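# Store lit-lamp kits in drawers, return the signalled kit

## Task

Some or all of the kits on the tray have a lit lamp beside them, each lamp a different colour. Move every kit with a lit lamp into a drawer that held nothing at the start, using a separate drawer for each kit, and close all drawers completely. Kits without a lit lamp stay on the tray. Later the signal tower shows one of those lamp colours. Take the kit whose lamp showed that colour, and no other kit, back out onto the tray, then close all drawers completely again. Nothing may count as done if it stays in place only because the robot holds it. Finish with the gripper open and the arm moved away.

## Robot and tools

Robot: one six-joint arm with a two-finger parallel gripper. Its base may sit slightly tilted on the table.

Frame: the scene frame has its origin on the table top straight below the arm base, +z up, and +y to the left when facing along +x. The state line reports end_effector_position in metres and end_effector_quat_wxyz, plus linear (m/s) and angular (rad/s) velocity. The reported hand position can be off, more so when the arm is stretched out. In the gripper's own axes the fingers point along +z and close along y. end_effector_position is the point between the pads when shut. The fingertips stick out about 33 mm past it when closed and about 9 mm when fully open. Closing also pushes the tips roughly 24 mm further from the arm, so keep that gap above a surface.

execute_actions takes "actions", a list with zero or one item, and an optional "pictures" boolean (images come by default). An empty list only reads the current state. A wait item is {"steps": N} with N up to 300. It sends nothing and returns once N steps have passed since the previous result, and your reply time is included. A motion item is {"rows": [...], "steps": N} with N from 1 to 15 (default 15). One step lasts 1/30 s. Each row is used for one step, and the last row repeats to fill the count. A refused call sends nothing.

A row is a single list of 9 numbers for the one arm. The first six are absolute joint target angles in radians, in this order: joint_1 waist, joint_2 shoulder, joint_3 elbow, joint_4 forearm roll, joint_5 wrist pitch, joint_6 wrist roll. This is the same order as the Joint positions line. Ranges: elbow -2.792 to 2.792; all others -6.283 to 6.283. A call is refused if a target is more than 0.010 past a range end and also further out than that joint's last reading. The true end may differ from the stated one by up to 0.010. A target beyond the true end is cut to the end, and a "joint sent to its limit" line may appear, possibly about an earlier action. If no such line appears, that does not prove there is room left.

The last three numbers are absolute gripper settings, each in -1 to 1:
- gripper position: +1 is fully open (140 mm), about -0.8 is where the pads touch, and -1 closes until blocked.
- force_limit: for parts up to 40 mm wide, about 14 N at -1, 60 N at 0 and 107 N at +1.
- speed: the pad gap changes at about 30 mm/s at -1, 140 at 0 and 250 at +1.

Motion limits: joint targets change at most 2.09 rad/s (waist, shoulder), 3.14 (elbow) or 3.93 (the three wrist joints). They need 0.3 s to reach full rate, and all joints are timed to arrive together. Each step, a target is held within a lead of the measured angle: 0.456 rad for waist and shoulder, 0.683 for the elbow, 0.854 for the wrist joints. Targets are also scaled back if they would shift the gripper more than 70 mm from where it is measured. Long moves therefore need several calls. Between calls the arm keeps heading for your last row until it nearly stops or a step is HELD.

Result lines:
- Joint positions and Joint velocities: row order, in rad and rad/s.
- Joint torques: same order. Each joint has its own offset, scale and noise. At rest they change only with contact or load.
- object_status: 0 moving, 1 blocked while opening, 2 blocked while closing (a grip), 3 reached the setting or pads met (a thin part may still be held).
- position_measured: in counts, not linear; 3 is fully open and 230 is pads together.
- "joint command not followed": the clearance check changed or blocked targets. The mounting block or post counts as part of the arm.
- HELD: marks steps whose row was not fully sent.
- MOTOR HOT: a warning. An OVER-TEMPERATURE FAULT brakes the arm until it cools; holding loads heats the motors.

Gripping: send position -1 and confirm object_status 2. Stopped fingers stay put until the position value changes by 0.01 or more, or the part gives way. To squeeze harder, raise force_limit and switch position between -1 and -0.98.

Faults: if contact torque reaches a joint's load limit, the arm halts for 10 s, yields to the contact and drops the rest of the call. Limits in N m: waist 316, shoulder 316, elbow 148, forearm roll, wrist pitch and wrist roll 41.8 each, including the weight of a held part. An outside force of 144 N on the arm, tool or held part does the same.

zoom_image: "camera" is one of "cam_high", "cam_low" or "cam_wrist". "region" is [x0, y0, x1, y1] in pixels of that camera's latest image, with (0,0) at the top left, and at most 504 by 504 pixels. cam_high and cam_low are 672x504 and fixed, at roughly (0.68, -0.66, 1.13) and (1.36, -0.80, 0.44) in the scene frame. cam_wrist is a 504x504 fisheye on the hand. Calibrations can be off by a couple of degrees and millimetres.

finished_scene: {"scene": n} ends the current scene for good and says whether the task succeeded. A reply with no tool call ends everything.

Suggested order: look and zoom to find the lit lamps and the empty drawers. Open a drawer, carry a lamp kit in, and close the drawer; repeat for each lit kit. Wait for the tower colour, reopen the matching drawer, return that kit to the tray, and close the drawer fully. Open the gripper, back away, then call finished_scene.

Avoid pushing or knocking anything off the table, dropping or slipping parts, slamming drawers, and hard impacts. A held part may be tugged briefly, and loose items may be nudged, so check your grip and where things ended up.

Each tool is called after "Request:" as name(argument=value, ...), one argument or row to a line, values as JSON.

## Session

Request:
execute_actions(
  actions=[],
)

Scene clock: 0.00 s of 15600.00 s.
end_effector_position=(+0.0992, -0.1856, +0.3864) position_measured=3 object_status=3 end_effector_quat_wxyz=(+0.354, -0.080, +0.932, -0.007) end_effector_velocity=(+0.000, +0.000, -0.000) end_effector_angular_velocity=(+0.000, +0.000, +0.001)
Joint positions: [-2.241 -0.569  2.261  0.538  1.93   2.332]
Joint velocities: [ 0.001  0.     0.    -0.    -0.     0.   ]
Joint torques (N m, as the joint torque sensors report them, + toward a larger angle): no reading

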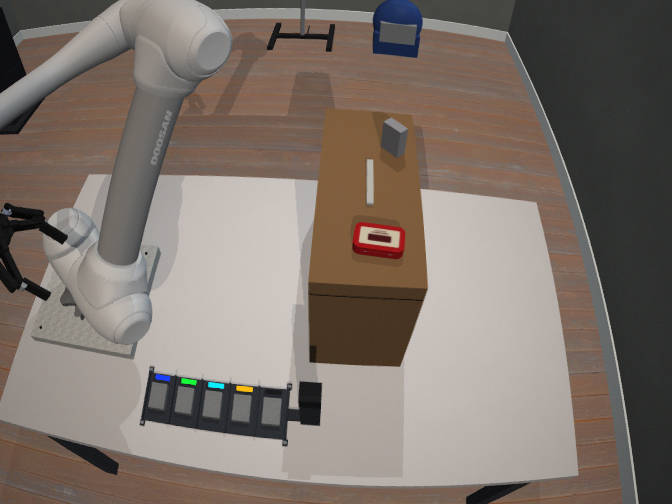

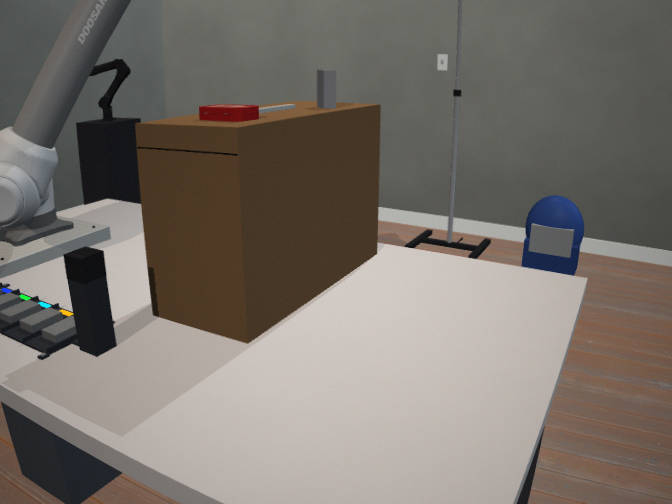

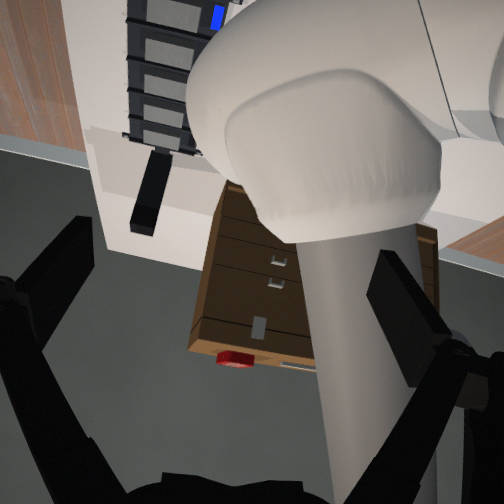

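Request:
execute_actions(
  actions=[
    {"rows":[[0.0,-0.8,2.3,0,0.8,1.57,1,0,0]]},
  ],
  pictures=false,
)

Request:
execute_actions(
  actions=[
    {"rows":[[0.0,-0.8,2.3,0,0.8,1.57,1,0,0]]},
  ],
  pictures=false,
)

Request:
execute_actions(
  actions=[
    {"steps":150},
  ],
)

Scene clock: 17.77 s of 15600.00 s.
end_effector_position=(+0.0121, -0.2929, +0.3480) position_measured=3 object_status=3 end_effector_quat_wxyz=(-0.080, -0.495, +0.843, -0.193) end_effector_velocity=(+0.086, -0.308, +0.198) end_effector_angular_velocity=(-1.530, +1.357, +1.948)
Joint positions: [-1.787 -0.73   2.288  0.163  1.18   1.8  ]
Joint velocities: [ 1.377 -0.271  0.045 -0.628 -1.468 -0.891]
Joint torques (N m, as the joint torque sensors report them, + toward a larger angle): [  4.24  27.63 -42.41   5.17  -0.4    0.08]
Steps of this call (steps 1 to 90: nothing new was sent; then 14.27 s passed at rest; steps 91 to 105: all 15 steps of this action). Readings (joint positions | what the end effector reports):
91: [-2.241 -0.570 2.261 0.538 1.930 2.332] | position_measured=3 object_status=3
92: [-2.238 -0.571 2.261 0.535 1.925 2.327] | position_measured=3 object_status=3
94: [-2.211 -0.585 2.264 0.502 1.872 2.281] | position_measured=3 object_status=3
98: [-2.076 -0.648 2.274 0.355 1.620 2.073] | position_measured=3 object_status=3
105: the state above

Scene clock: 18.27 s of 15600.00 s.
end_effector_position=(+0.1763, -0.3093, +0.4150) position_measured=3 object_status=3 end_effector_quat_wxyz=(+0.182, +0.765, -0.525, +0.325) end_effector_velocity=(+0.363, +0.175, +0.059) end_effector_angular_velocity=(-0.288, +0.040, +1.290)
Joint positions: [-1.124 -0.789  2.298  0.026  0.859  1.606]
Joint velocities: [ 1.216 -0.037  0.006 -0.084 -0.196 -0.119]
Joint torques (N m, as the joint torque sensors report them, + toward a larger angle): [ -0.05  29.74 -42.02   4.39  -1.43   0.04]
Steps of this call (steps 1 to 15: all 15 steps of this action). Readings (joint positions | what the end effector reports):
1: [-1.740 -0.739 2.290 0.143 1.133 1.772] | position_measured=3 object_status=3
2: [-1.693 -0.747 2.291 0.125 1.091 1.746] | position_measured=3 object_status=3
4: [-1.600 -0.759 2.293 0.096 1.023 1.705] | position_measured=3 object_status=3
8: [-1.419 -0.775 2.296 0.057 0.934 1.651] | position_measured=3 object_status=3
15: the state above

Scene clock: 23.27 s of 15600.00 s.
end_effector_position=(+0.3585, +0.0176, +0.4379) position_measured=3 object_status=3 end_effector_quat_wxyz=(-0.001, +0.911, -0.016, +0.412) end_effector_velocity=(-0.001, +0.000, -0.000) end_effector_angular_velocity=(+0.000, +0.001, -0.000)
Joint positions: [ 0.   -0.8   2.3  -0.    0.8   1.57]
Joint velocities: [ 0.    -0.001  0.    -0.     0.002  0.001]
Joint torques (N m, as the joint torque sensors report them, + toward a larger angle): [ -2.03  28.84 -42.76   4.56  -1.86   0.1 ]
Steps of this call (steps 1 to 45: the robot went on to your last target; steps 46 to 110: nothing new was sent; then 1.33 s passed at rest). Readings (joint positions | what the end effector reports):
1: [-1.083 -0.790 2.298 0.023 0.853 1.602] | position_measured=3 object_status=3
2: [-1.042 -0.791 2.299 0.020 0.848 1.599] | position_measured=3 object_status=3
4: [-0.961 -0.793 2.299 0.016 0.838 1.593] | position_measured=3 object_status=3
8: [-0.800 -0.795 2.299 0.011 0.825 1.585] | position_measured=3 object_status=3
110: the state above
The arm was judged still, so your last target was given up. Only a new action makes it travel on or press farther. Fingers that are still opening or closing keep moving.
camera_calibration (this result's frames):
cam_wrist: T_world_to_cam=[[0.0320326, -0.995448, 0.0897659, -0.0366883], [-0.929577, -0.0626707, -0.363262, 0.502967], [0.367234, -0.0718081, -0.927352, 0.462526], [0, 0, 0, 1]] pos_world=[0.298866, 0.0282131, 0.614926]

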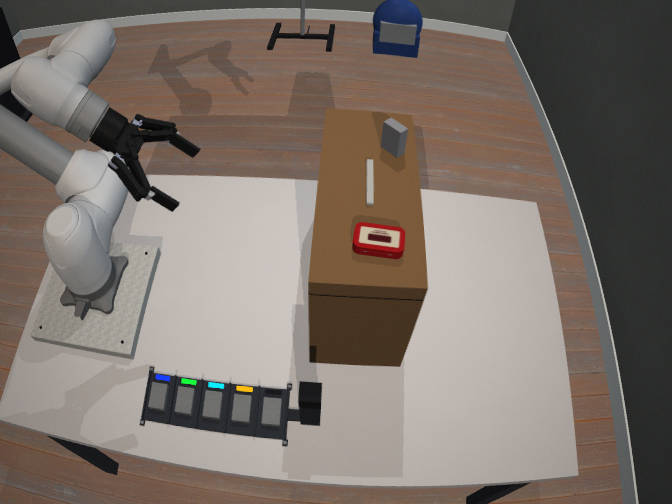

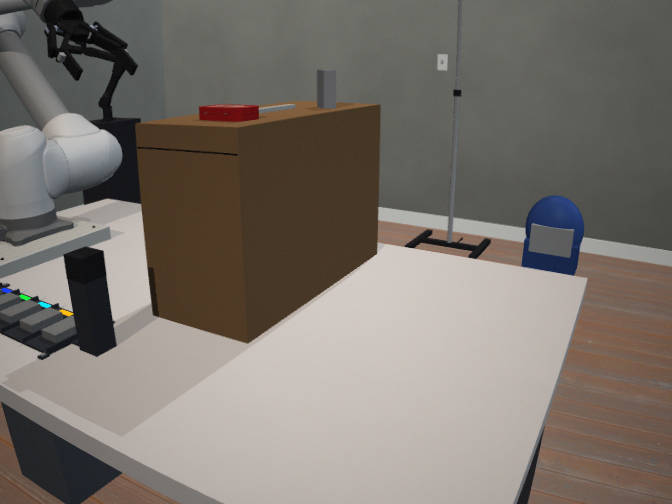

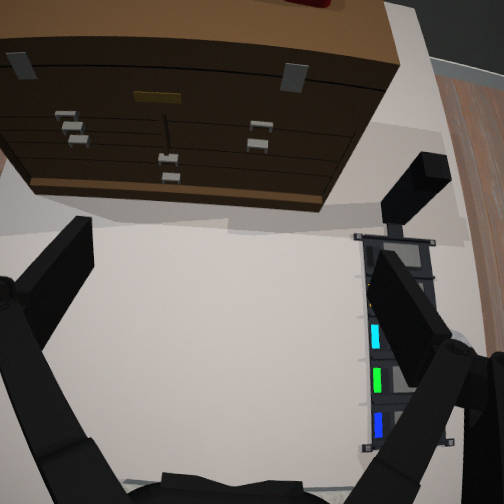

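Request:
zoom_image(
  camera="cam_wrist",
  region=[0,30,400,230],
)

Request:
zoom_image(
  camera="cam_high",
  region=[130,350,340,460],
)

Region (0, 30, 400, 230) of cam_wrist's 504x504 image, scaled by 1.260, with more detail than that image has.

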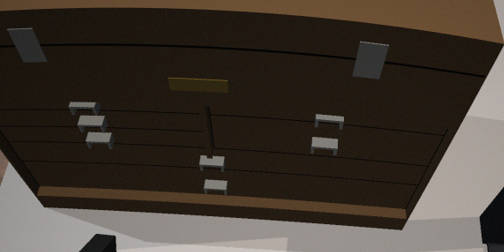

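Region (130, 350, 340, 460) of cam_high's 672x504 image, scaled by 2.400, with more detail than that image has; it fills the top 264 rows of this view, and the rest is white.

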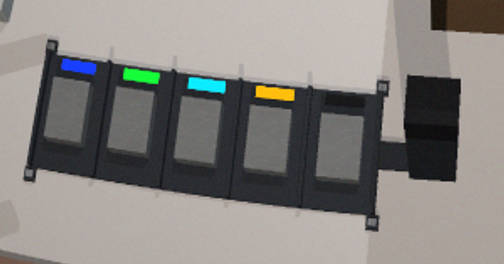

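Request:
execute_actions(
  actions=[
    {"rows":[[-0.05,-0.288,2.427,0,0.161,1.57,-0.1,-0.3,0]]},
  ],
  pictures=false,
)

Request:
execute_actions(
  actions=[
    {"steps":45},
  ],
)

Scene clock: 65.87 s of 15600.00 s.
end_effector_position=(+0.5015, -0.0024, +0.3238) position_measured=104 object_status=0 end_effector_quat_wxyz=(+0.006, +0.910, -0.032, +0.413) end_effector_velocity=(+0.273, -0.057, -0.350) end_effector_angular_velocity=(+0.003, +0.032, -0.088)
Joint positions: [-0.035 -0.445  2.389  0.     0.352  1.57 ]
Joint velocities: [-0.088  0.905  0.219 -0.    -1.094 -0.   ]
Joint torques (N m, as the joint torque sensors report them, + toward a larger angle): [ -2.57   0.98 -38.13   4.25  -1.78   0.16]
Steps of this call (steps 1 to 90: nothing new was sent; then 39.10 s passed at rest; steps 91 to 105: all 15 steps of this action). Readings (joint positions | what the end effector reports):
91: [0.000 -0.800 2.300 0.000 0.800 1.570] | position_measured=3 object_status=0
92: [-0.000 -0.797 2.300 0.000 0.796 1.570] | position_measured=5 object_status=0
94: [-0.003 -0.769 2.308 0.000 0.757 1.570] | position_measured=21 object_status=0
98: [-0.015 -0.654 2.338 0.000 0.607 1.570] | position_measured=51 object_status=0
105: the state above

Scene clock: 67.37 s of 15600.00 s.
end_effector_position=(+0.5423, -0.0123, +0.2611) position_measured=141 object_status=3 end_effector_quat_wxyz=(+0.010, +0.911, -0.039, +0.411) end_effector_velocity=(+0.000, +0.000, -0.001) end_effector_angular_velocity=(+0.001, +0.001, -0.000)
Joint positions: [-0.05  -0.288  2.427 -0.     0.161  1.57 ]
Joint velocities: [ 0.     0.001 -0.    -0.    -0.     0.001]
Joint torques (N m, as the joint torque sensors report them, + toward a larger angle): [ -1.46  -8.89 -36.69   3.88  -1.91   0.26]
Steps of this call (steps 1 to 30: the robot went on to your last target; steps 31 to 45: nothing new was sent). Readings (joint positions | what the end effector reports):
1: [-0.038 -0.414 2.396 0.000 0.315 1.570] | position_measured=112 object_status=0
2: [-0.041 -0.383 2.404 0.000 0.277 1.570] | position_measured=119 object_status=0
4: [-0.046 -0.327 2.418 0.000 0.209 1.570] | position_measured=134 object_status=0
8: [-0.050 -0.288 2.427 0.000 0.161 1.570] | position_measured=141 object_status=0
45: the state above
The arm was judged still, so your last target was given up. Only a new action makes it travel on or press farther. Fingers that are still opening or closing keep moving.
camera_calibration (this result's frames):
cam_wrist: T_world_to_cam=[[-0.0176815, -0.995843, 0.0893505, -0.0294801], [-0.93181, -0.0159885, -0.362593, 0.609253], [0.362514, -0.0896689, -0.927655, 0.231275], [0, 0, 0, 1]] pos_world=[0.483347, 0.00112166, 0.438088]

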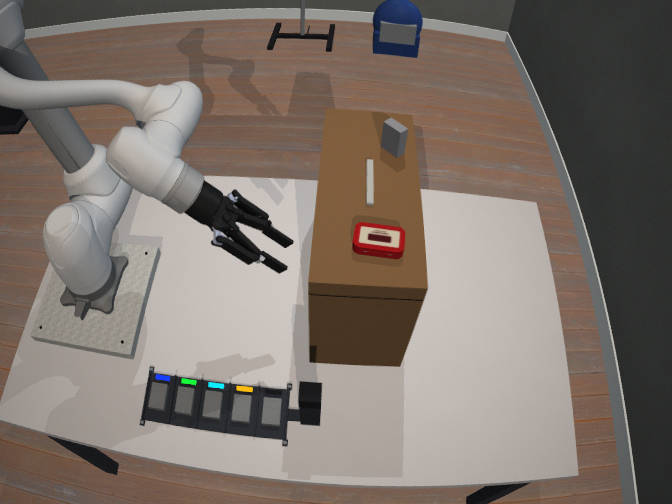

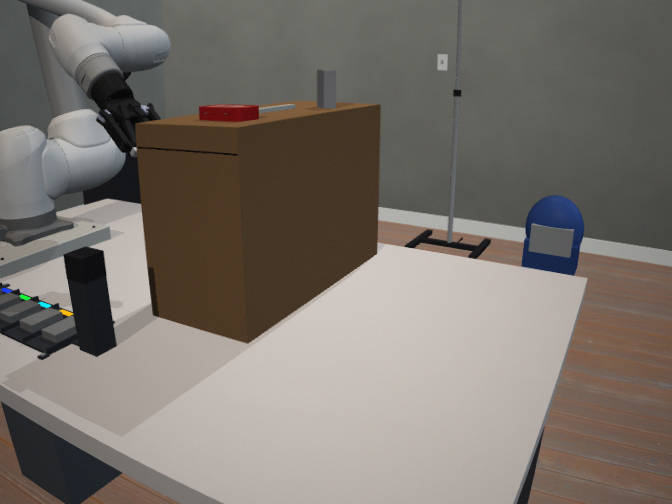

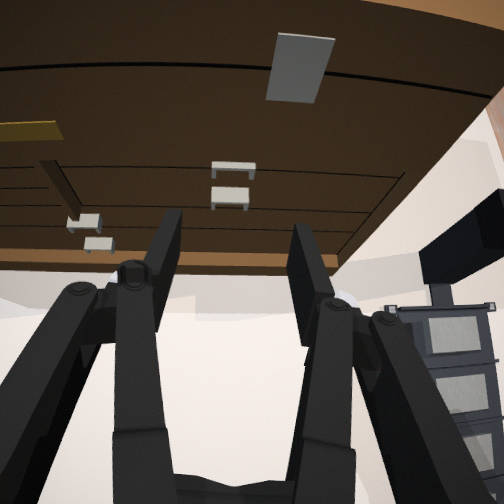

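Request:
execute_actions(
  actions=[
    {"rows":[[-0.05,-0.129,2.382,0,0.047,1.57,-0.1,-0.3,0]],"steps":15},
  ],
  pictures=false,
)

Request:
execute_actions(
  actions=[
    {"steps":20},
  ],
)

Scene clock: 75.40 s of 15600.00 s.
end_effector_position=(+0.6011, -0.0166, +0.2299) position_measured=141 object_status=3 end_effector_quat_wxyz=(+0.010, +0.911, -0.039, +0.411) end_effector_velocity=(+0.002, +0.001, +0.001) end_effector_angular_velocity=(-0.000, -0.003, +0.002)
Joint positions: [-0.05  -0.129  2.382 -0.     0.047  1.57 ]
Joint velocities: [ 0.001  0.002 -0.003 -0.    -0.002  0.   ]
Joint torques (N m, as the joint torque sensors report them, + toward a larger angle): [ -2.06 -29.43 -73.28   5.23 -18.76   1.78]
Steps of this call (steps 1 to 90: nothing new was sent; then 4.53 s passed at rest; steps 91 to 105: all 15 steps of this action). Readings (joint positions | what the end effector reports):
91: [-0.050 -0.288 2.427 -0.000 0.161 1.570] | position_measured=141 object_status=3
92: [-0.050 -0.285 2.427 -0.000 0.159 1.570] | position_measured=141 object_status=3
94: [-0.050 -0.257 2.419 -0.000 0.139 1.570] | position_measured=141 object_status=3
98: [-0.050 -0.149 2.388 -0.000 0.062 1.570] | position_measured=141 object_status=3
105: the state above

Scene clock: 76.07 s of 15600.00 s.
end_effector_position=(+0.6014, -0.0166, +0.2302) position_measured=141 object_status=3 end_effector_quat_wxyz=(+0.010, +0.911, -0.039, +0.411) end_effector_velocity=(+0.000, -0.000, -0.000) end_effector_angular_velocity=(-0.000, +0.000, -0.000)
Joint positions: [-0.05  -0.129  2.382 -0.     0.047  1.57 ]
Joint velocities: [-0.  0.  0. -0. -0.  0.]
Joint torques (N m, as the joint torque sensors report them, + toward a larger angle): [ -3.02 -28.61 -82.58   5.6  -21.94   2.  ]
Steps of this call (steps 1 to 15: the robot went on to your last target; steps 16 to 20: nothing new was sent). Readings (joint positions | what the end effector reports):
1: [-0.050 -0.129 2.382 -0.000 0.047 1.570] | position_measured=141 object_status=3
2: [-0.050 -0.129 2.382 -0.000 0.047 1.570] | position_measured=141 object_status=3
4: [-0.050 -0.129 2.382 -0.000 0.047 1.570] | position_measured=141 object_status=3
8: [-0.050 -0.129 2.382 -0.000 0.047 1.570] | position_measured=141 object_status=3
20: the state above
The arm was judged still, so your last target was given up. Only a new action makes it travel on or press farther. Fingers that are still opening or closing keep moving.
camera_calibration (this result's frames):
cam_wrist: T_world_to_cam=[[-0.0176998, -0.995836, 0.089425, -0.0299644], [-0.931819, -0.0159966, -0.362571, 0.653068], [0.362492, -0.0897454, -0.927656, 0.180827], [0, 0, 0, 1]] pos_world=[0.542462, -0.00316445, 0.407208]

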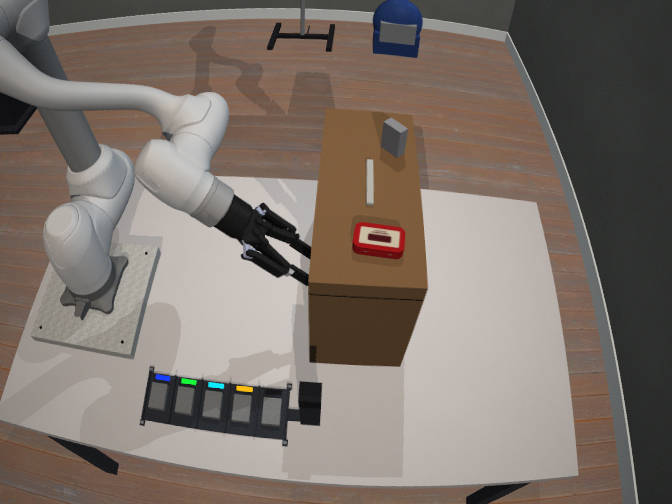

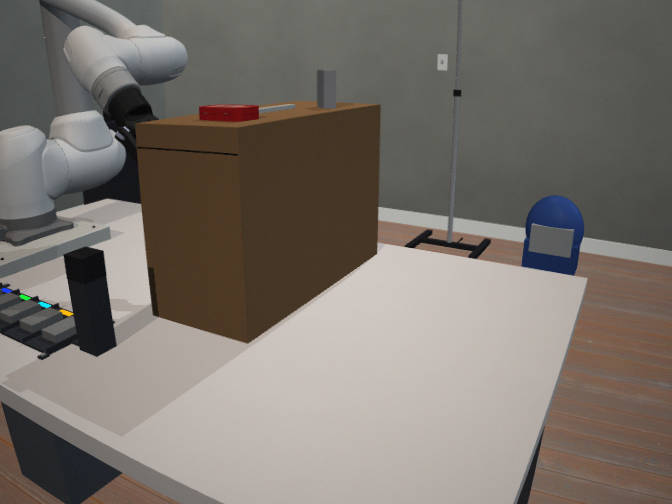

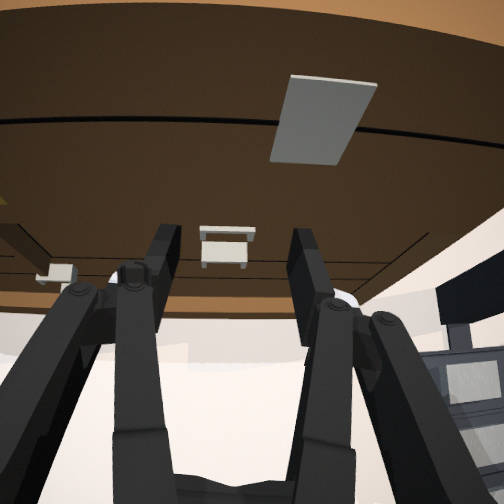

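Request:
execute_actions(
  actions=[
    {"rows":[[-0.06,-0.156,2.404,0,0.052,1.57,-0.1,-0.3,0],[-0.06,-0.156,2.404,0,0.052,1.57,-0.1,-0.3,0],[-0.06,-0.156,2.404,0,0.052,1.57,-0.1,-0.3,0],[-0.06,-0.156,2.404,0,0.052,1.57,-0.1,-0.3,0],[-0.06,-0.156,2.404,0,0.052,1.57,-0.1,-0.3,0],[-0.06,-0.156,2.404,0,0.052,1.57,-1,-0.3,-0.3]]},
  ],
  pictures=false,
)

Request:
execute_actions(
  actions=[
    {"steps":20},
  ],
)

Scene clock: 81.23 s of 15600.00 s.
end_effector_position=(+0.5865, -0.0213, +0.2298) position_measured=189 object_status=0 end_effector_quat_wxyz=(+0.011, +0.910, -0.044, +0.411) end_effector_velocity=(-0.001, +0.001, -0.001) end_effector_angular_velocity=(-0.001, +0.002, +0.002)
Joint positions: [-0.06  -0.156  2.404  0.     0.052  1.57 ]
Joint velocities: [ 0.001  0.     0.    -0.001  0.001 -0.   ]
Joint torques (N m, as the joint torque sensors report them, + toward a larger angle): [ -1.95 -19.45 -34.32   3.69  -2.01   0.09]
Steps of this call (steps 1 to 90: nothing new was sent; then 1.67 s passed at rest; steps 91 to 105: all 15 steps of this action). Readings (joint positions | what the end effector reports):
91: [-0.050 -0.129 2.382 -0.000 0.047 1.570] | position_measured=141 object_status=3
92: [-0.051 -0.132 2.384 -0.000 0.047 1.570] | position_measured=141 object_status=3
94: [-0.058 -0.151 2.398 0.000 0.049 1.570] | position_measured=141 object_status=3
98: [-0.060 -0.156 2.403 0.000 0.052 1.570] | position_measured=149 object_status=0
105: the state above

Scene clock: 81.90 s of 15600.00 s.
end_effector_position=(+0.5865, -0.0213, +0.2298) position_measured=232 object_status=3 end_effector_quat_wxyz=(+0.012, +0.910, -0.044, +0.411) end_effector_velocity=(-0.000, +0.001, -0.000) end_effector_angular_velocity=(-0.001, +0.001, +0.002)
Joint positions: [-0.06  -0.156  2.404  0.     0.052  1.57 ]
Joint velocities: [ 0.001  0.    -0.    -0.     0.001 -0.001]
Joint torques (N m, as the joint torque sensors report them, + toward a larger angle): [ -0.5  -18.49 -33.86   3.65  -1.96   0.12]
Steps of this call (steps 1 to 15: the robot went on to your last target; steps 16 to 20: nothing new was sent). Readings (joint positions | what the end effector reports):
1: [-0.060 -0.156 2.404 0.000 0.052 1.570] | position_measured=195 object_status=0
2: [-0.060 -0.156 2.404 0.000 0.052 1.570] | position_measured=201 object_status=0
4: [-0.060 -0.156 2.404 0.000 0.052 1.570] | position_measured=212 object_status=0
8: [-0.060 -0.156 2.404 0.000 0.052 1.570] | position_measured=232 object_status=0
20: the state above
The arm was judged still, so your last target was given up. Only a new action makes it travel on or press farther. Fingers that are still opening or closing keep moving.
camera_calibration (this result's frames):
cam_wrist: T_world_to_cam=[[-0.0276881, -0.995629, 0.0892013, -0.0289038], [-0.931976, -0.00655605, -0.362462, 0.639231], [0.361462, -0.0931693, -0.92772, 0.18601], [0, 0, 0, 1]] pos_world=[0.527712, -0.00725628, 0.40684]

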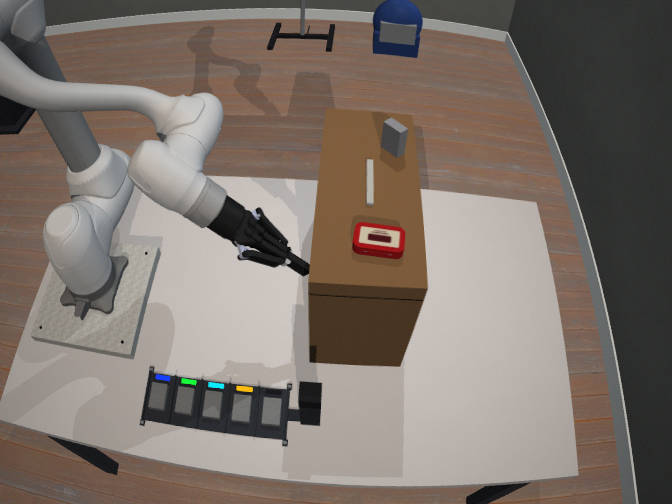

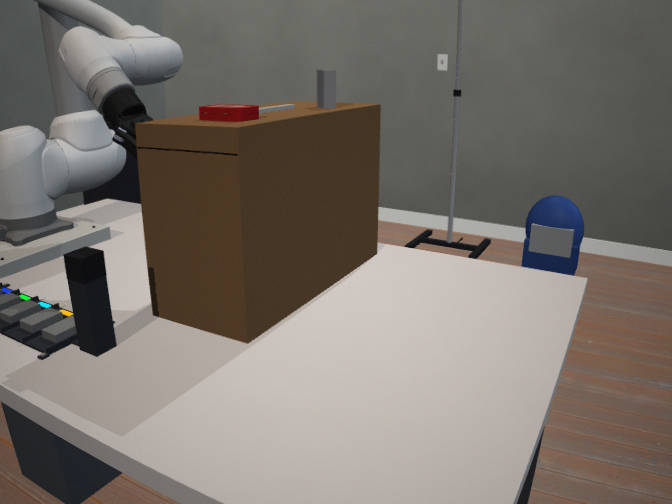

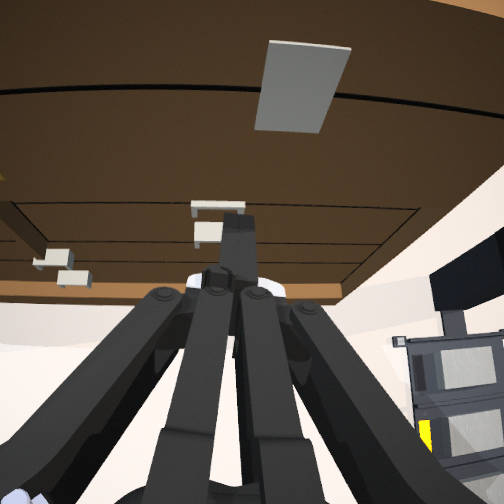

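Request:
execute_actions(
  actions=[
    {"rows":[[-0.035,-0.156,2.404,0,0.052,1.57,-0.1,-0.3,0],[-0.035,-0.156,2.404,0,0.052,1.57,-0.1,-0.3,0],[-0.035,-0.156,2.404,0,0.052,1.57,-0.1,-0.3,0],[-0.035,-0.156,2.404,0,0.052,1.57,-0.1,-0.3,0],[-0.035,-0.156,2.404,0,0.052,1.57,-0.1,-0.3,0],[-0.035,-0.156,2.404,0,0.052,1.57,-0.1,-0.3,0],[-0.035,-0.156,2.404,0,0.052,1.57,-0.1,-0.3,0],[-0.035,-0.138,2.444,0,-0.006,1.57,-0.1,-0.3,0]]},
  ],
  pictures=false,
)

Request:
execute_actions(
  actions=[
    {"rows":[[-0.035,-0.115,2.426,0,-0.01,1.57,-0.1,-0.3,0]]},
  ],
)

Scene clock: 92.97 s of 15600.00 s.
end_effector_position=(+0.5769, -0.0056, +0.2069) position_measured=141 object_status=0 end_effector_quat_wxyz=(+0.007, +0.911, -0.032, +0.411) end_effector_velocity=(+0.001, +0.001, +0.000) end_effector_angular_velocity=(+0.000, -0.001, +0.001)
Joint positions: [-0.035 -0.138  2.444 -0.    -0.006  1.57 ]
Joint velocities: [ 0.002  0.001 -0.    -0.    -0.002  0.001]
Joint torques (N m, as the joint torque sensors report them, + toward a larger angle): [  0.23 -18.29 -32.76   3.24  -1.94   0.07]
Steps of this call (steps 1 to 90: nothing new was sent; then 7.57 s passed at rest; steps 91 to 105: all 15 steps of this action). Readings (joint positions | what the end effector reports):
91: [-0.060 -0.156 2.404 -0.000 0.052 1.570] | position_measured=232 object_status=0
92: [-0.057 -0.156 2.404 -0.000 0.052 1.570] | position_measured=232 object_status=0
94: [-0.040 -0.156 2.404 -0.000 0.052 1.570] | position_measured=214 object_status=0
98: [-0.035 -0.156 2.404 -0.000 0.052 1.570] | position_measured=184 object_status=0
105: the state above

Scene clock: 93.47 s of 15600.00 s.
end_effector_position=(+0.5890, -0.0063, +0.2065) position_measured=141 object_status=3 end_effector_quat_wxyz=(+0.006, +0.911, -0.032, +0.411) end_effector_velocity=(+0.000, +0.001, +0.000) end_effector_angular_velocity=(+0.000, -0.001, +0.002)
Joint positions: [-0.035 -0.115  2.426 -0.    -0.01   1.57 ]
Joint velocities: [ 0.002  0.    -0.    -0.    -0.001  0.001]
Joint torques (N m, as the joint torque sensors report them, + toward a larger angle): [ -1.57 -21.81 -32.74   3.55  -1.95   0.1 ]
Steps of this call (steps 1 to 15: all 15 steps of this action). Readings (joint positions | what the end effector reports):
1: [-0.035 -0.138 2.444 -0.000 -0.006 1.570] | position_measured=141 object_status=0
2: [-0.035 -0.135 2.442 -0.000 -0.006 1.570] | position_measured=141 object_status=0
4: [-0.035 -0.118 2.428 -0.000 -0.009 1.570] | position_measured=141 object_status=3
8: [-0.035 -0.115 2.426 -0.000 -0.010 1.570] | position_measured=141 object_status=3
15: the state above
camera_calibration (this result's frames):
cam_wrist: T_world_to_cam=[[-0.00251465, -0.995984, 0.0895013, -0.0267552], [-0.931741, -0.0301659, -0.36187, 0.632796], [0.363116, -0.0843019, -0.927922, 0.164004], [0, 0, 0, 1]] pos_world=[0.529982, 0.00626705, 0.383567]

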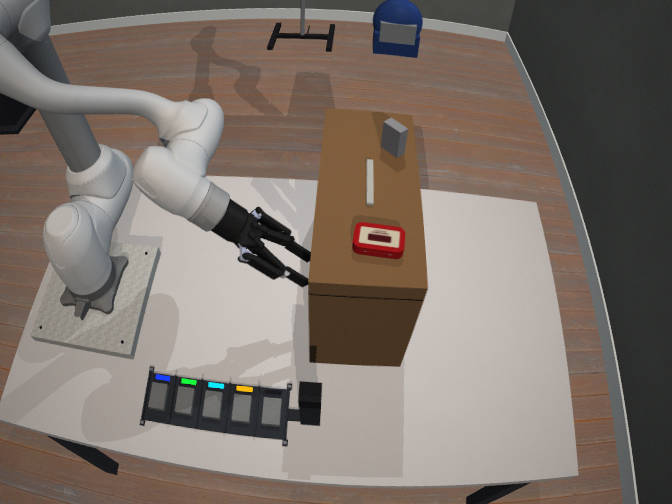

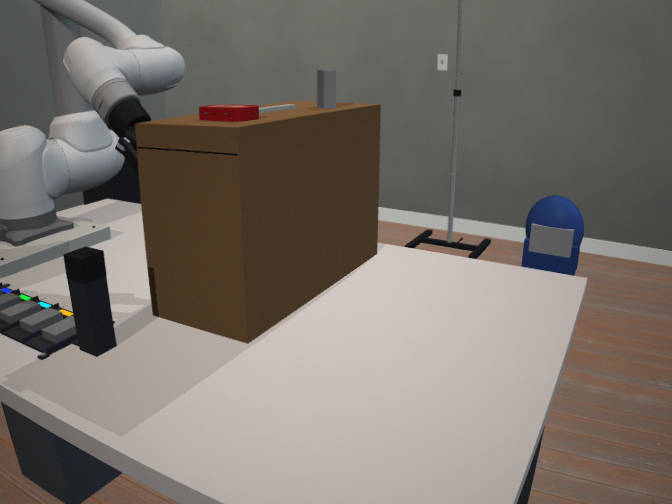

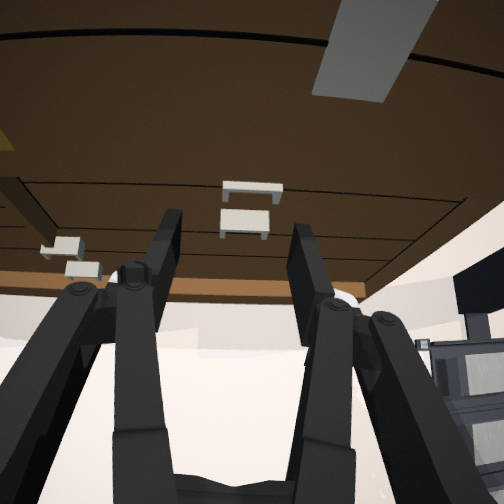

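Request:
execute_actions(
  actions=[
    {"rows":[[-0.035,-0.095,2.41,0,-0.014,1.57,-0.1,-0.3,0],[-0.035,-0.095,2.41,0,-0.014,1.57,-0.1,-0.3,0],[-0.035,-0.095,2.41,0,-0.014,1.57,-0.1,-0.3,0],[-0.035,-0.095,2.41,0,-0.014,1.57,-0.1,-0.3,0],[-0.035,-0.095,2.41,0,-0.014,1.57,-1,0,0]]},
  ],
  pictures=false,
)

Request:
execute_actions(
  actions=[
    {"steps":15},
  ],
)

Scene clock: 96.80 s of 15600.00 s.
end_effector_position=(+0.5998, -0.0071, +0.2062) position_measured=212 object_status=0 end_effector_quat_wxyz=(+0.006, +0.911, -0.032, +0.411) end_effector_velocity=(-0.000, +0.001, -0.001) end_effector_angular_velocity=(-0.000, +0.002, +0.001)
Joint positions: [-0.035 -0.095  2.41   0.    -0.014  1.57 ]
Joint velocities: [ 0.001  0.001  0.     0.001  0.001 -0.001]
Joint torques (N m, as the joint torque sensors report them, + toward a larger angle): [ -1.08 -23.6  -32.18   3.44  -1.8    0.06]
Steps of this call (steps 1 to 15: the robot went on to your last target; steps 16 to 85: nothing new was sent; steps 86 to 100: all 15 steps of this action). Readings (joint positions | what the end effector reports):
86: [-0.035 -0.115 2.426 0.000 -0.010 1.570] | position_measured=141 object_status=3
87: [-0.035 -0.112 2.424 0.000 -0.011 1.570] | position_measured=141 object_status=3
89: [-0.035 -0.097 2.412 0.000 -0.014 1.570] | position_measured=141 object_status=3
93: [-0.035 -0.095 2.410 0.000 -0.014 1.570] | position_measured=159 object_status=0
100: the state above

Scene clock: 97.30 s of 15600.00 s.
end_effector_position=(+0.5998, -0.0071, +0.2062) position_measured=233 object_status=3 end_effector_quat_wxyz=(+0.006, +0.911, -0.032, +0.411) end_effector_velocity=(+0.000, -0.000, +0.000) end_effector_angular_velocity=(+0.000, -0.000, -0.001)
Joint positions: [-0.035 -0.095  2.41   0.    -0.014  1.57 ]
Joint velocities: [-0.  0. -0.  0. -0.  0.]
Joint torques (N m, as the joint torque sensors report them, + toward a larger angle): [ -1.46 -23.32 -32.76   3.42  -1.76   0.17]
Steps of this call (steps 1 to 15: the robot went on to your last target). Readings (joint positions | what the end effector reports):
1: [-0.035 -0.095 2.410 0.000 -0.014 1.570] | position_measured=220 object_status=0
2: [-0.035 -0.095 2.410 0.000 -0.014 1.570] | position_measured=227 object_status=0
4: [-0.035 -0.095 2.410 0.000 -0.014 1.570] | position_measured=233 object_status=0
8: [-0.035 -0.095 2.410 0.000 -0.014 1.570] | position_measured=233 object_status=3
15: the state above
The arm was judged still, so your last target was given up. Only a new action makes it travel on or press farther. Fingers that are still opening or closing keep moving.
camera_calibration (this result's frames):
cam_wrist: T_world_to_cam=[[-0.00277317, -0.995996, 0.0893501, -0.0272854], [-0.931748, -0.0298693, -0.361875, 0.642746], [0.363095, -0.0842553, -0.927935, 0.159773], [0, 0, 0, 1]] pos_world=[0.540788, 0.00548393, 0.383291]

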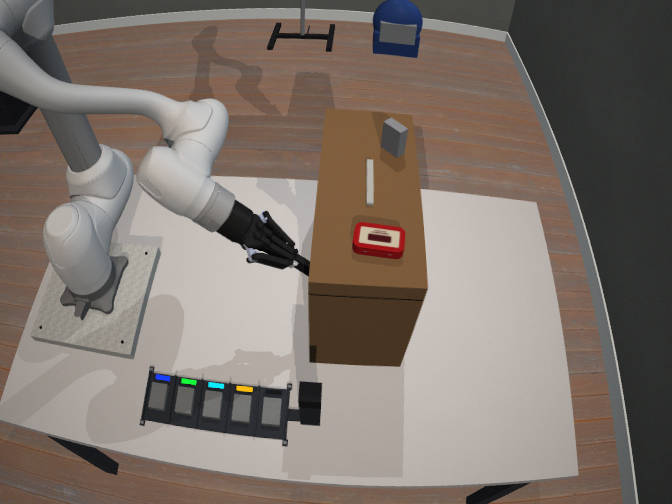

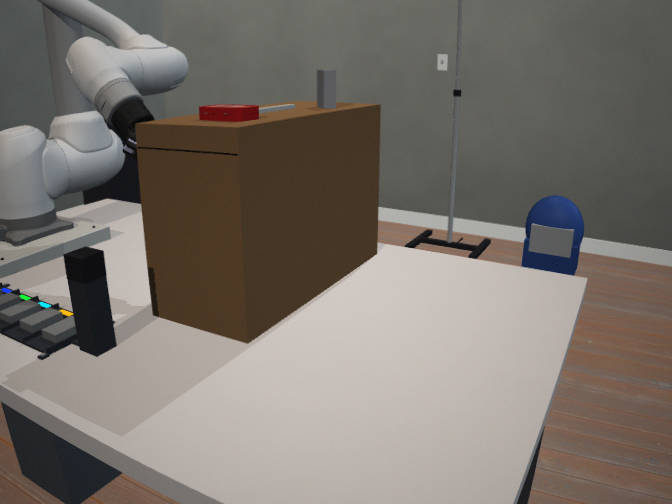

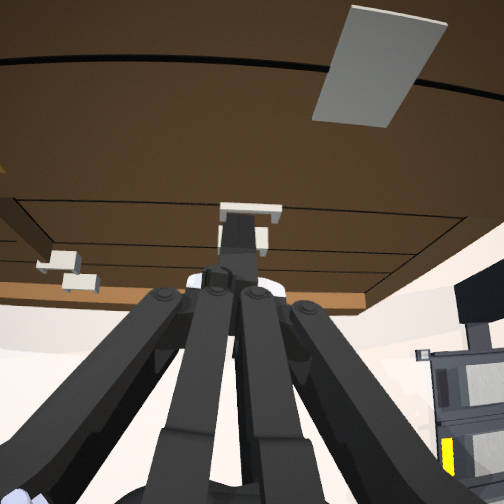

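Request:
execute_actions(
  actions=[
    {"rows":[[-0.035,-0.095,2.41,0,-0.014,1.57,-0.1,-0.3,0],[-0.035,-0.095,2.41,0,-0.014,1.57,-0.1,-0.3,0],[-0.035,-0.095,2.41,0,-0.014,1.57,-0.1,-0.3,0],[-0.035,-0.095,2.41,0,-0.014,1.57,-0.1,-0.3,0],[-0.035,-0.095,2.41,0,-0.014,1.57,-0.1,-0.3,0],[-0.035,-0.095,2.41,0,-0.014,1.57,-0.1,-0.3,0],[-0.035,-0.095,2.41,0,-0.014,1.57,-0.1,-0.3,0],[-0.035,-0.061,2.426,0,-0.065,1.57,-0.1,-0.3,0]]},
  ],
)

Request:
execute_actions(
  actions=[
    {"rows":[[-0.035,-0.061,2.426,0,-0.065,1.57,-1,0,0]]},
  ],
  pictures=false,
)

Request:
execute_actions(
  actions=[
    {"steps":15},
  ],
)

Scene clock: 105.27 s of 15600.00 s.
end_effector_position=(+0.6017, -0.0069, +0.1880) position_measured=141 object_status=0 end_effector_quat_wxyz=(+0.006, +0.911, -0.032, +0.412) end_effector_velocity=(+0.001, -0.000, +0.001) end_effector_angular_velocity=(-0.000, -0.004, -0.001)
Joint positions: [-0.035 -0.061  2.426 -0.    -0.065  1.57 ]
Joint velocities: [-0.001  0.     0.    -0.    -0.004  0.   ]
Joint torques (N m, as the joint torque sensors report them, + toward a larger angle): [ -0.95 -26.16 -31.79   3.01  -2.41   0.19]
Steps of this call (steps 1 to 90: nothing new was sent; then 4.47 s passed at rest; steps 91 to 105: all 15 steps of this action). Readings (joint positions | what the end effector reports):
91: [-0.035 -0.095 2.410 -0.000 -0.014 1.570] | position_measured=233 object_status=0
92: [-0.035 -0.095 2.410 -0.000 -0.014 1.570] | position_measured=233 object_status=0
94: [-0.035 -0.095 2.410 -0.000 -0.014 1.570] | position_measured=215 object_status=0
98: [-0.035 -0.095 2.410 -0.000 -0.014 1.570] | position_measured=185 object_status=0
105: the state above
camera_calibration (this result's frames):
cam_wrist: T_world_to_cam=[[-0.00264034, -0.995982, 0.0895178, -0.0255361], [-0.931415, -0.0301307, -0.362709, 0.637927], [0.363949, -0.0843359, -0.927593, 0.141639], [0, 0, 0, 1]] pos_world=[0.542558, 0.00573302, 0.365051]

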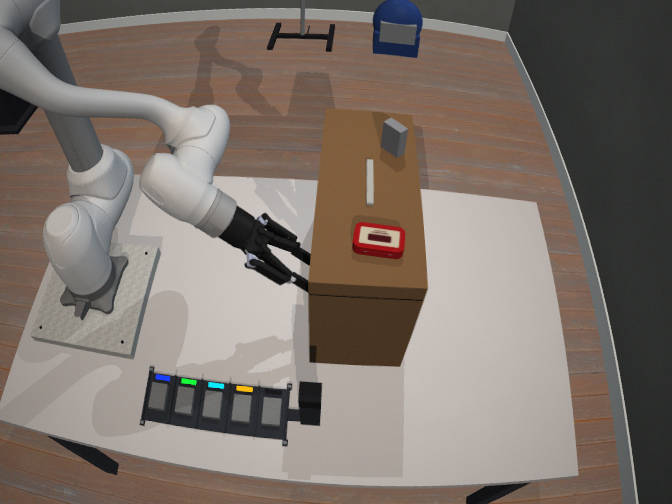

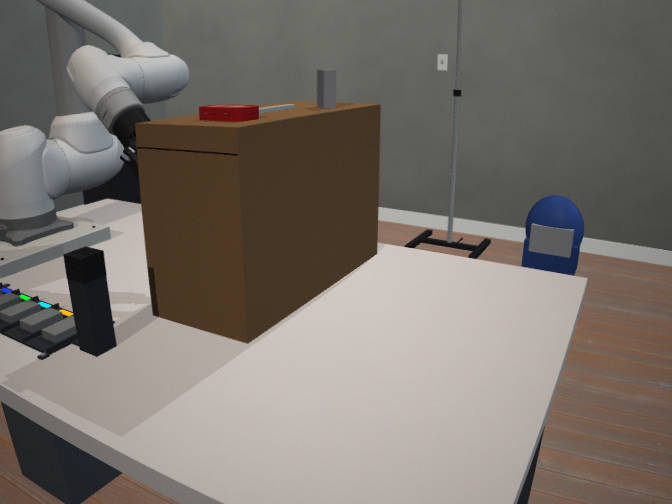

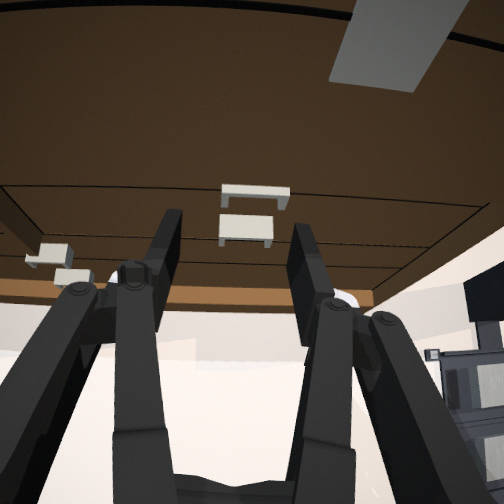

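Scene clock: 105.77 s of 15600.00 s.
end_effector_position=(+0.6018, -0.0072, +0.1881) position_measured=192 object_status=0 end_effector_quat_wxyz=(+0.007, +0.911, -0.033, +0.412) end_effector_velocity=(+0.000, +0.001, +0.000) end_effector_angular_velocity=(+0.001, -0.000, +0.001)
Joint positions: [-0.035 -0.061  2.426 -0.    -0.065  1.57 ]
Joint velocities: [ 0.002  0.    -0.     0.    -0.     0.   ]
Joint torques (N m, as the joint torque sensors report them, + toward a larger angle): [ 81.91 -18.3  -27.28  -0.46   0.15  -0.43]
Steps of this call (steps 1 to 15: all 15 steps of this action). Readings (joint positions | what the end effector reports):
1: [-0.035 -0.061 2.426 -0.000 -0.065 1.570] | position_measured=141 object_status=0
2: [-0.035 -0.061 2.426 -0.000 -0.065 1.570] | position_measured=144 object_status=0
4: [-0.035 -0.061 2.426 -0.000 -0.065 1.570] | position_measured=159 object_status=0
8: [-0.035 -0.061 2.426 -0.000 -0.065 1.570] | position_measured=187 object_status=0
15: the state above

Scene clock: 106.27 s of 15600.00 s.
end_effector_position=(+0.6017, -0.0069, +0.1880) position_measured=192 object_status=2 end_effector_quat_wxyz=(+0.006, +0.911, -0.032, +0.412) end_effector_velocity=(-0.000, -0.000, -0.000) end_effector_angular_velocity=(+0.000, +0.002, -0.000)
Joint positions: [-0.035 -0.061  2.426  0.    -0.065  1.57 ]
Joint velocities: [-0.    -0.    -0.     0.     0.002 -0.   ]
Joint torques (N m, as the joint torque sensors report them, + toward a larger angle): [ 85.49 -16.52 -25.79  -0.54   0.76  -0.5 ]
Steps of this call (steps 1 to 15: the robot went on to your last target). Readings (joint positions | what the end effector reports):
1: [-0.035 -0.061 2.426 -0.000 -0.065 1.570] | position_measured=192 object_status=2
2: [-0.035 -0.061 2.426 -0.000 -0.065 1.570] | position_measured=192 object_status=2
4: [-0.035 -0.061 2.426 -0.000 -0.065 1.570] | position_measured=192 object_status=2
8: [-0.035 -0.061 2.426 -0.000 -0.065 1.570] | position_measured=192 object_status=2
15: the state above
The arm was judged still, so your last target was given up. Only a new action makes it travel on or press farther. Fingers that are still opening or closing keep moving.
camera_calibration (this result's frames):
cam_wrist: T_world_to_cam=[[-0.00282746, -0.995986, 0.089463, -0.0254866], [-0.931388, -0.0299433, -0.362794, 0.637924], [0.364016, -0.0843506, -0.927565, 0.141594], [0, 0, 0, 1]] pos_world=[0.54254, 0.00566075, 0.365052]

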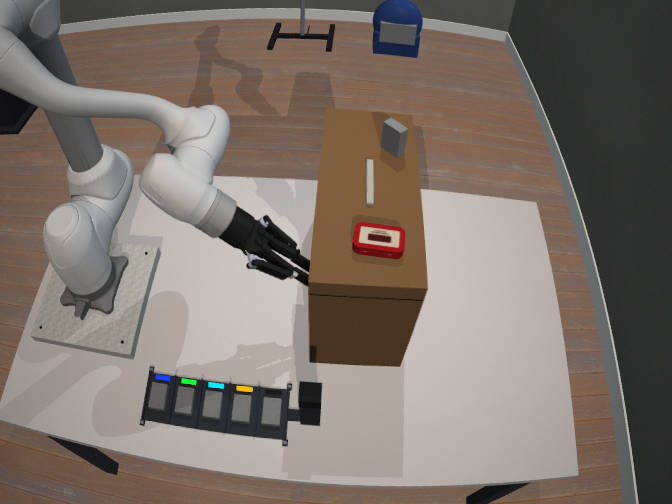

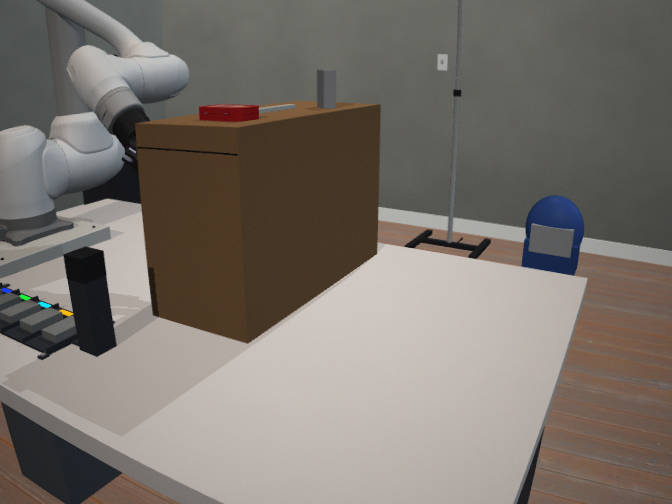

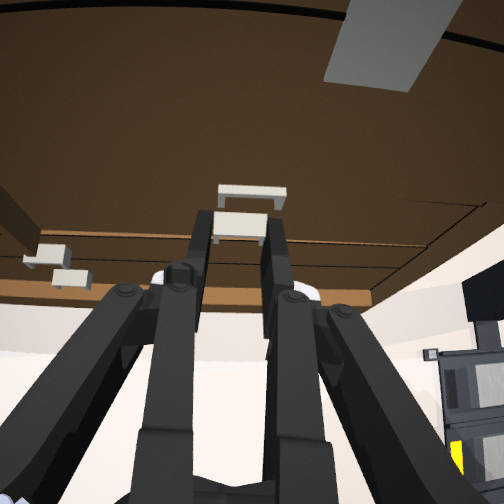

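Request:
execute_actions(
  actions=[
    {"rows":[[-0.045,-0.061,2.426,0,-0.065,1.57,-1,0,0]],"steps":8},
  ],
  pictures=false,
)

Request:
execute_actions(
  actions=[
    {"rows":[[-0.049,-0.151,2.501,0,-0.05,1.57,-1,0,0]]},
  ],
)

Scene clock: 112.77 s of 15600.00 s.
end_effector_position=(+0.6017, -0.0123, +0.1879) position_measured=194 object_status=2 end_effector_quat_wxyz=(+0.008, +0.911, -0.036, +0.411) end_effector_velocity=(-0.000, -0.003, +0.000) end_effector_angular_velocity=(+0.000, -0.001, -0.006)
Joint positions: [-0.044 -0.061  2.426  0.    -0.065  1.57 ]
Joint velocities: [-0.005 -0.001 -0.     0.     0.     0.   ]
Joint torques (N m, as the joint torque sensors report them, + toward a larger angle): [-26.87 -11.64 -29.8    4.88  -0.91   0.69]
Steps of this call (steps 1 to 90: nothing new was sent; then 3.23 s passed at rest; steps 91 to 98: all 8 steps of this action). Readings (joint positions | what the end effector reports):
91: [-0.035 -0.061 2.426 0.000 -0.065 1.570] | position_measured=192 object_status=2
92: [-0.037 -0.061 2.426 0.000 -0.065 1.570] | position_measured=192 object_status=2
94: [-0.043 -0.061 2.426 0.000 -0.065 1.570] | position_measured=194 object_status=2
98: the state above

Scene clock: 113.27 s of 15600.00 s.
end_effector_position=(+0.5523, -0.0115, +0.1877) position_measured=194 object_status=2 end_effector_quat_wxyz=(+0.009, +0.911, -0.039, +0.411) end_effector_velocity=(-0.001, +0.000, -0.001) end_effector_angular_velocity=(+0.000, +0.002, +0.000)
Joint positions: [-0.049 -0.151  2.501  0.    -0.05   1.57 ]
Joint velocities: [ 0.     0.     0.001 -0.     0.     0.   ]
Joint torques (N m, as the joint torque sensors report them, + toward a larger angle): [  0.12  -7.74 -19.52   3.65   3.38   0.51]
Steps of this call (steps 1 to 15: all 15 steps of this action). Readings (joint positions | what the end effector reports):
1: [-0.044 -0.061 2.426 0.000 -0.065 1.570] | position_measured=194 object_status=2
2: [-0.044 -0.064 2.428 0.000 -0.065 1.570] | position_measured=194 object_status=2
4: [-0.046 -0.091 2.451 0.000 -0.060 1.570] | position_measured=194 object_status=2
8: [-0.049 -0.151 2.501 0.000 -0.050 1.570] | position_measured=194 object_status=2
15: the state above
camera_calibration (this result's frames):
cam_wrist: T_world_to_cam=[[-0.0168364, -0.995857, 0.089364, -0.0223988], [-0.931746, -0.0167967, -0.362723, 0.591996], [0.362721, -0.0893715, -0.927603, 0.159521], [0, 0, 0, 1]] pos_world=[0.493351, 0.00189424, 0.364704]

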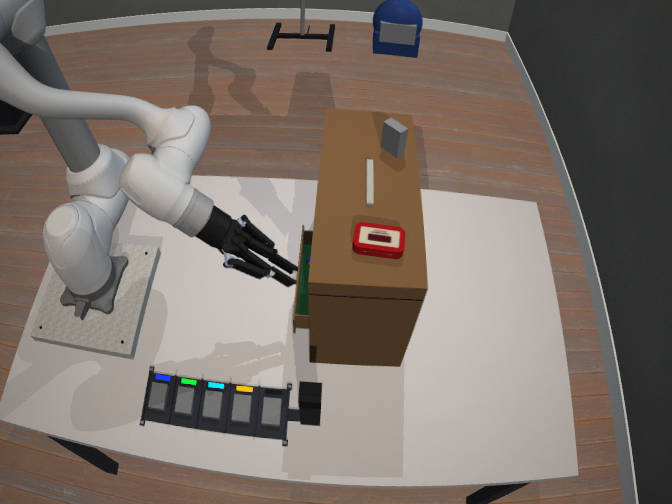

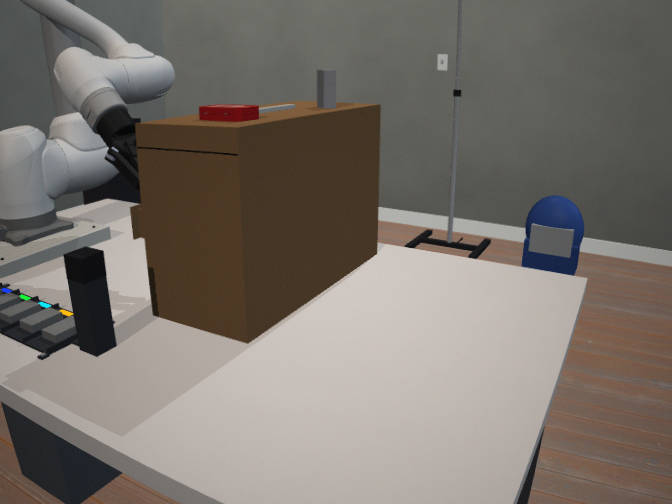

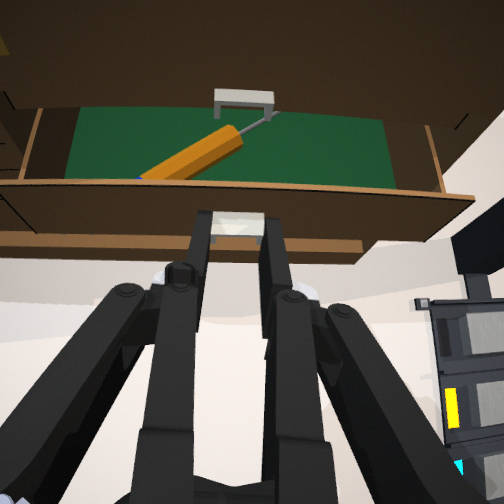

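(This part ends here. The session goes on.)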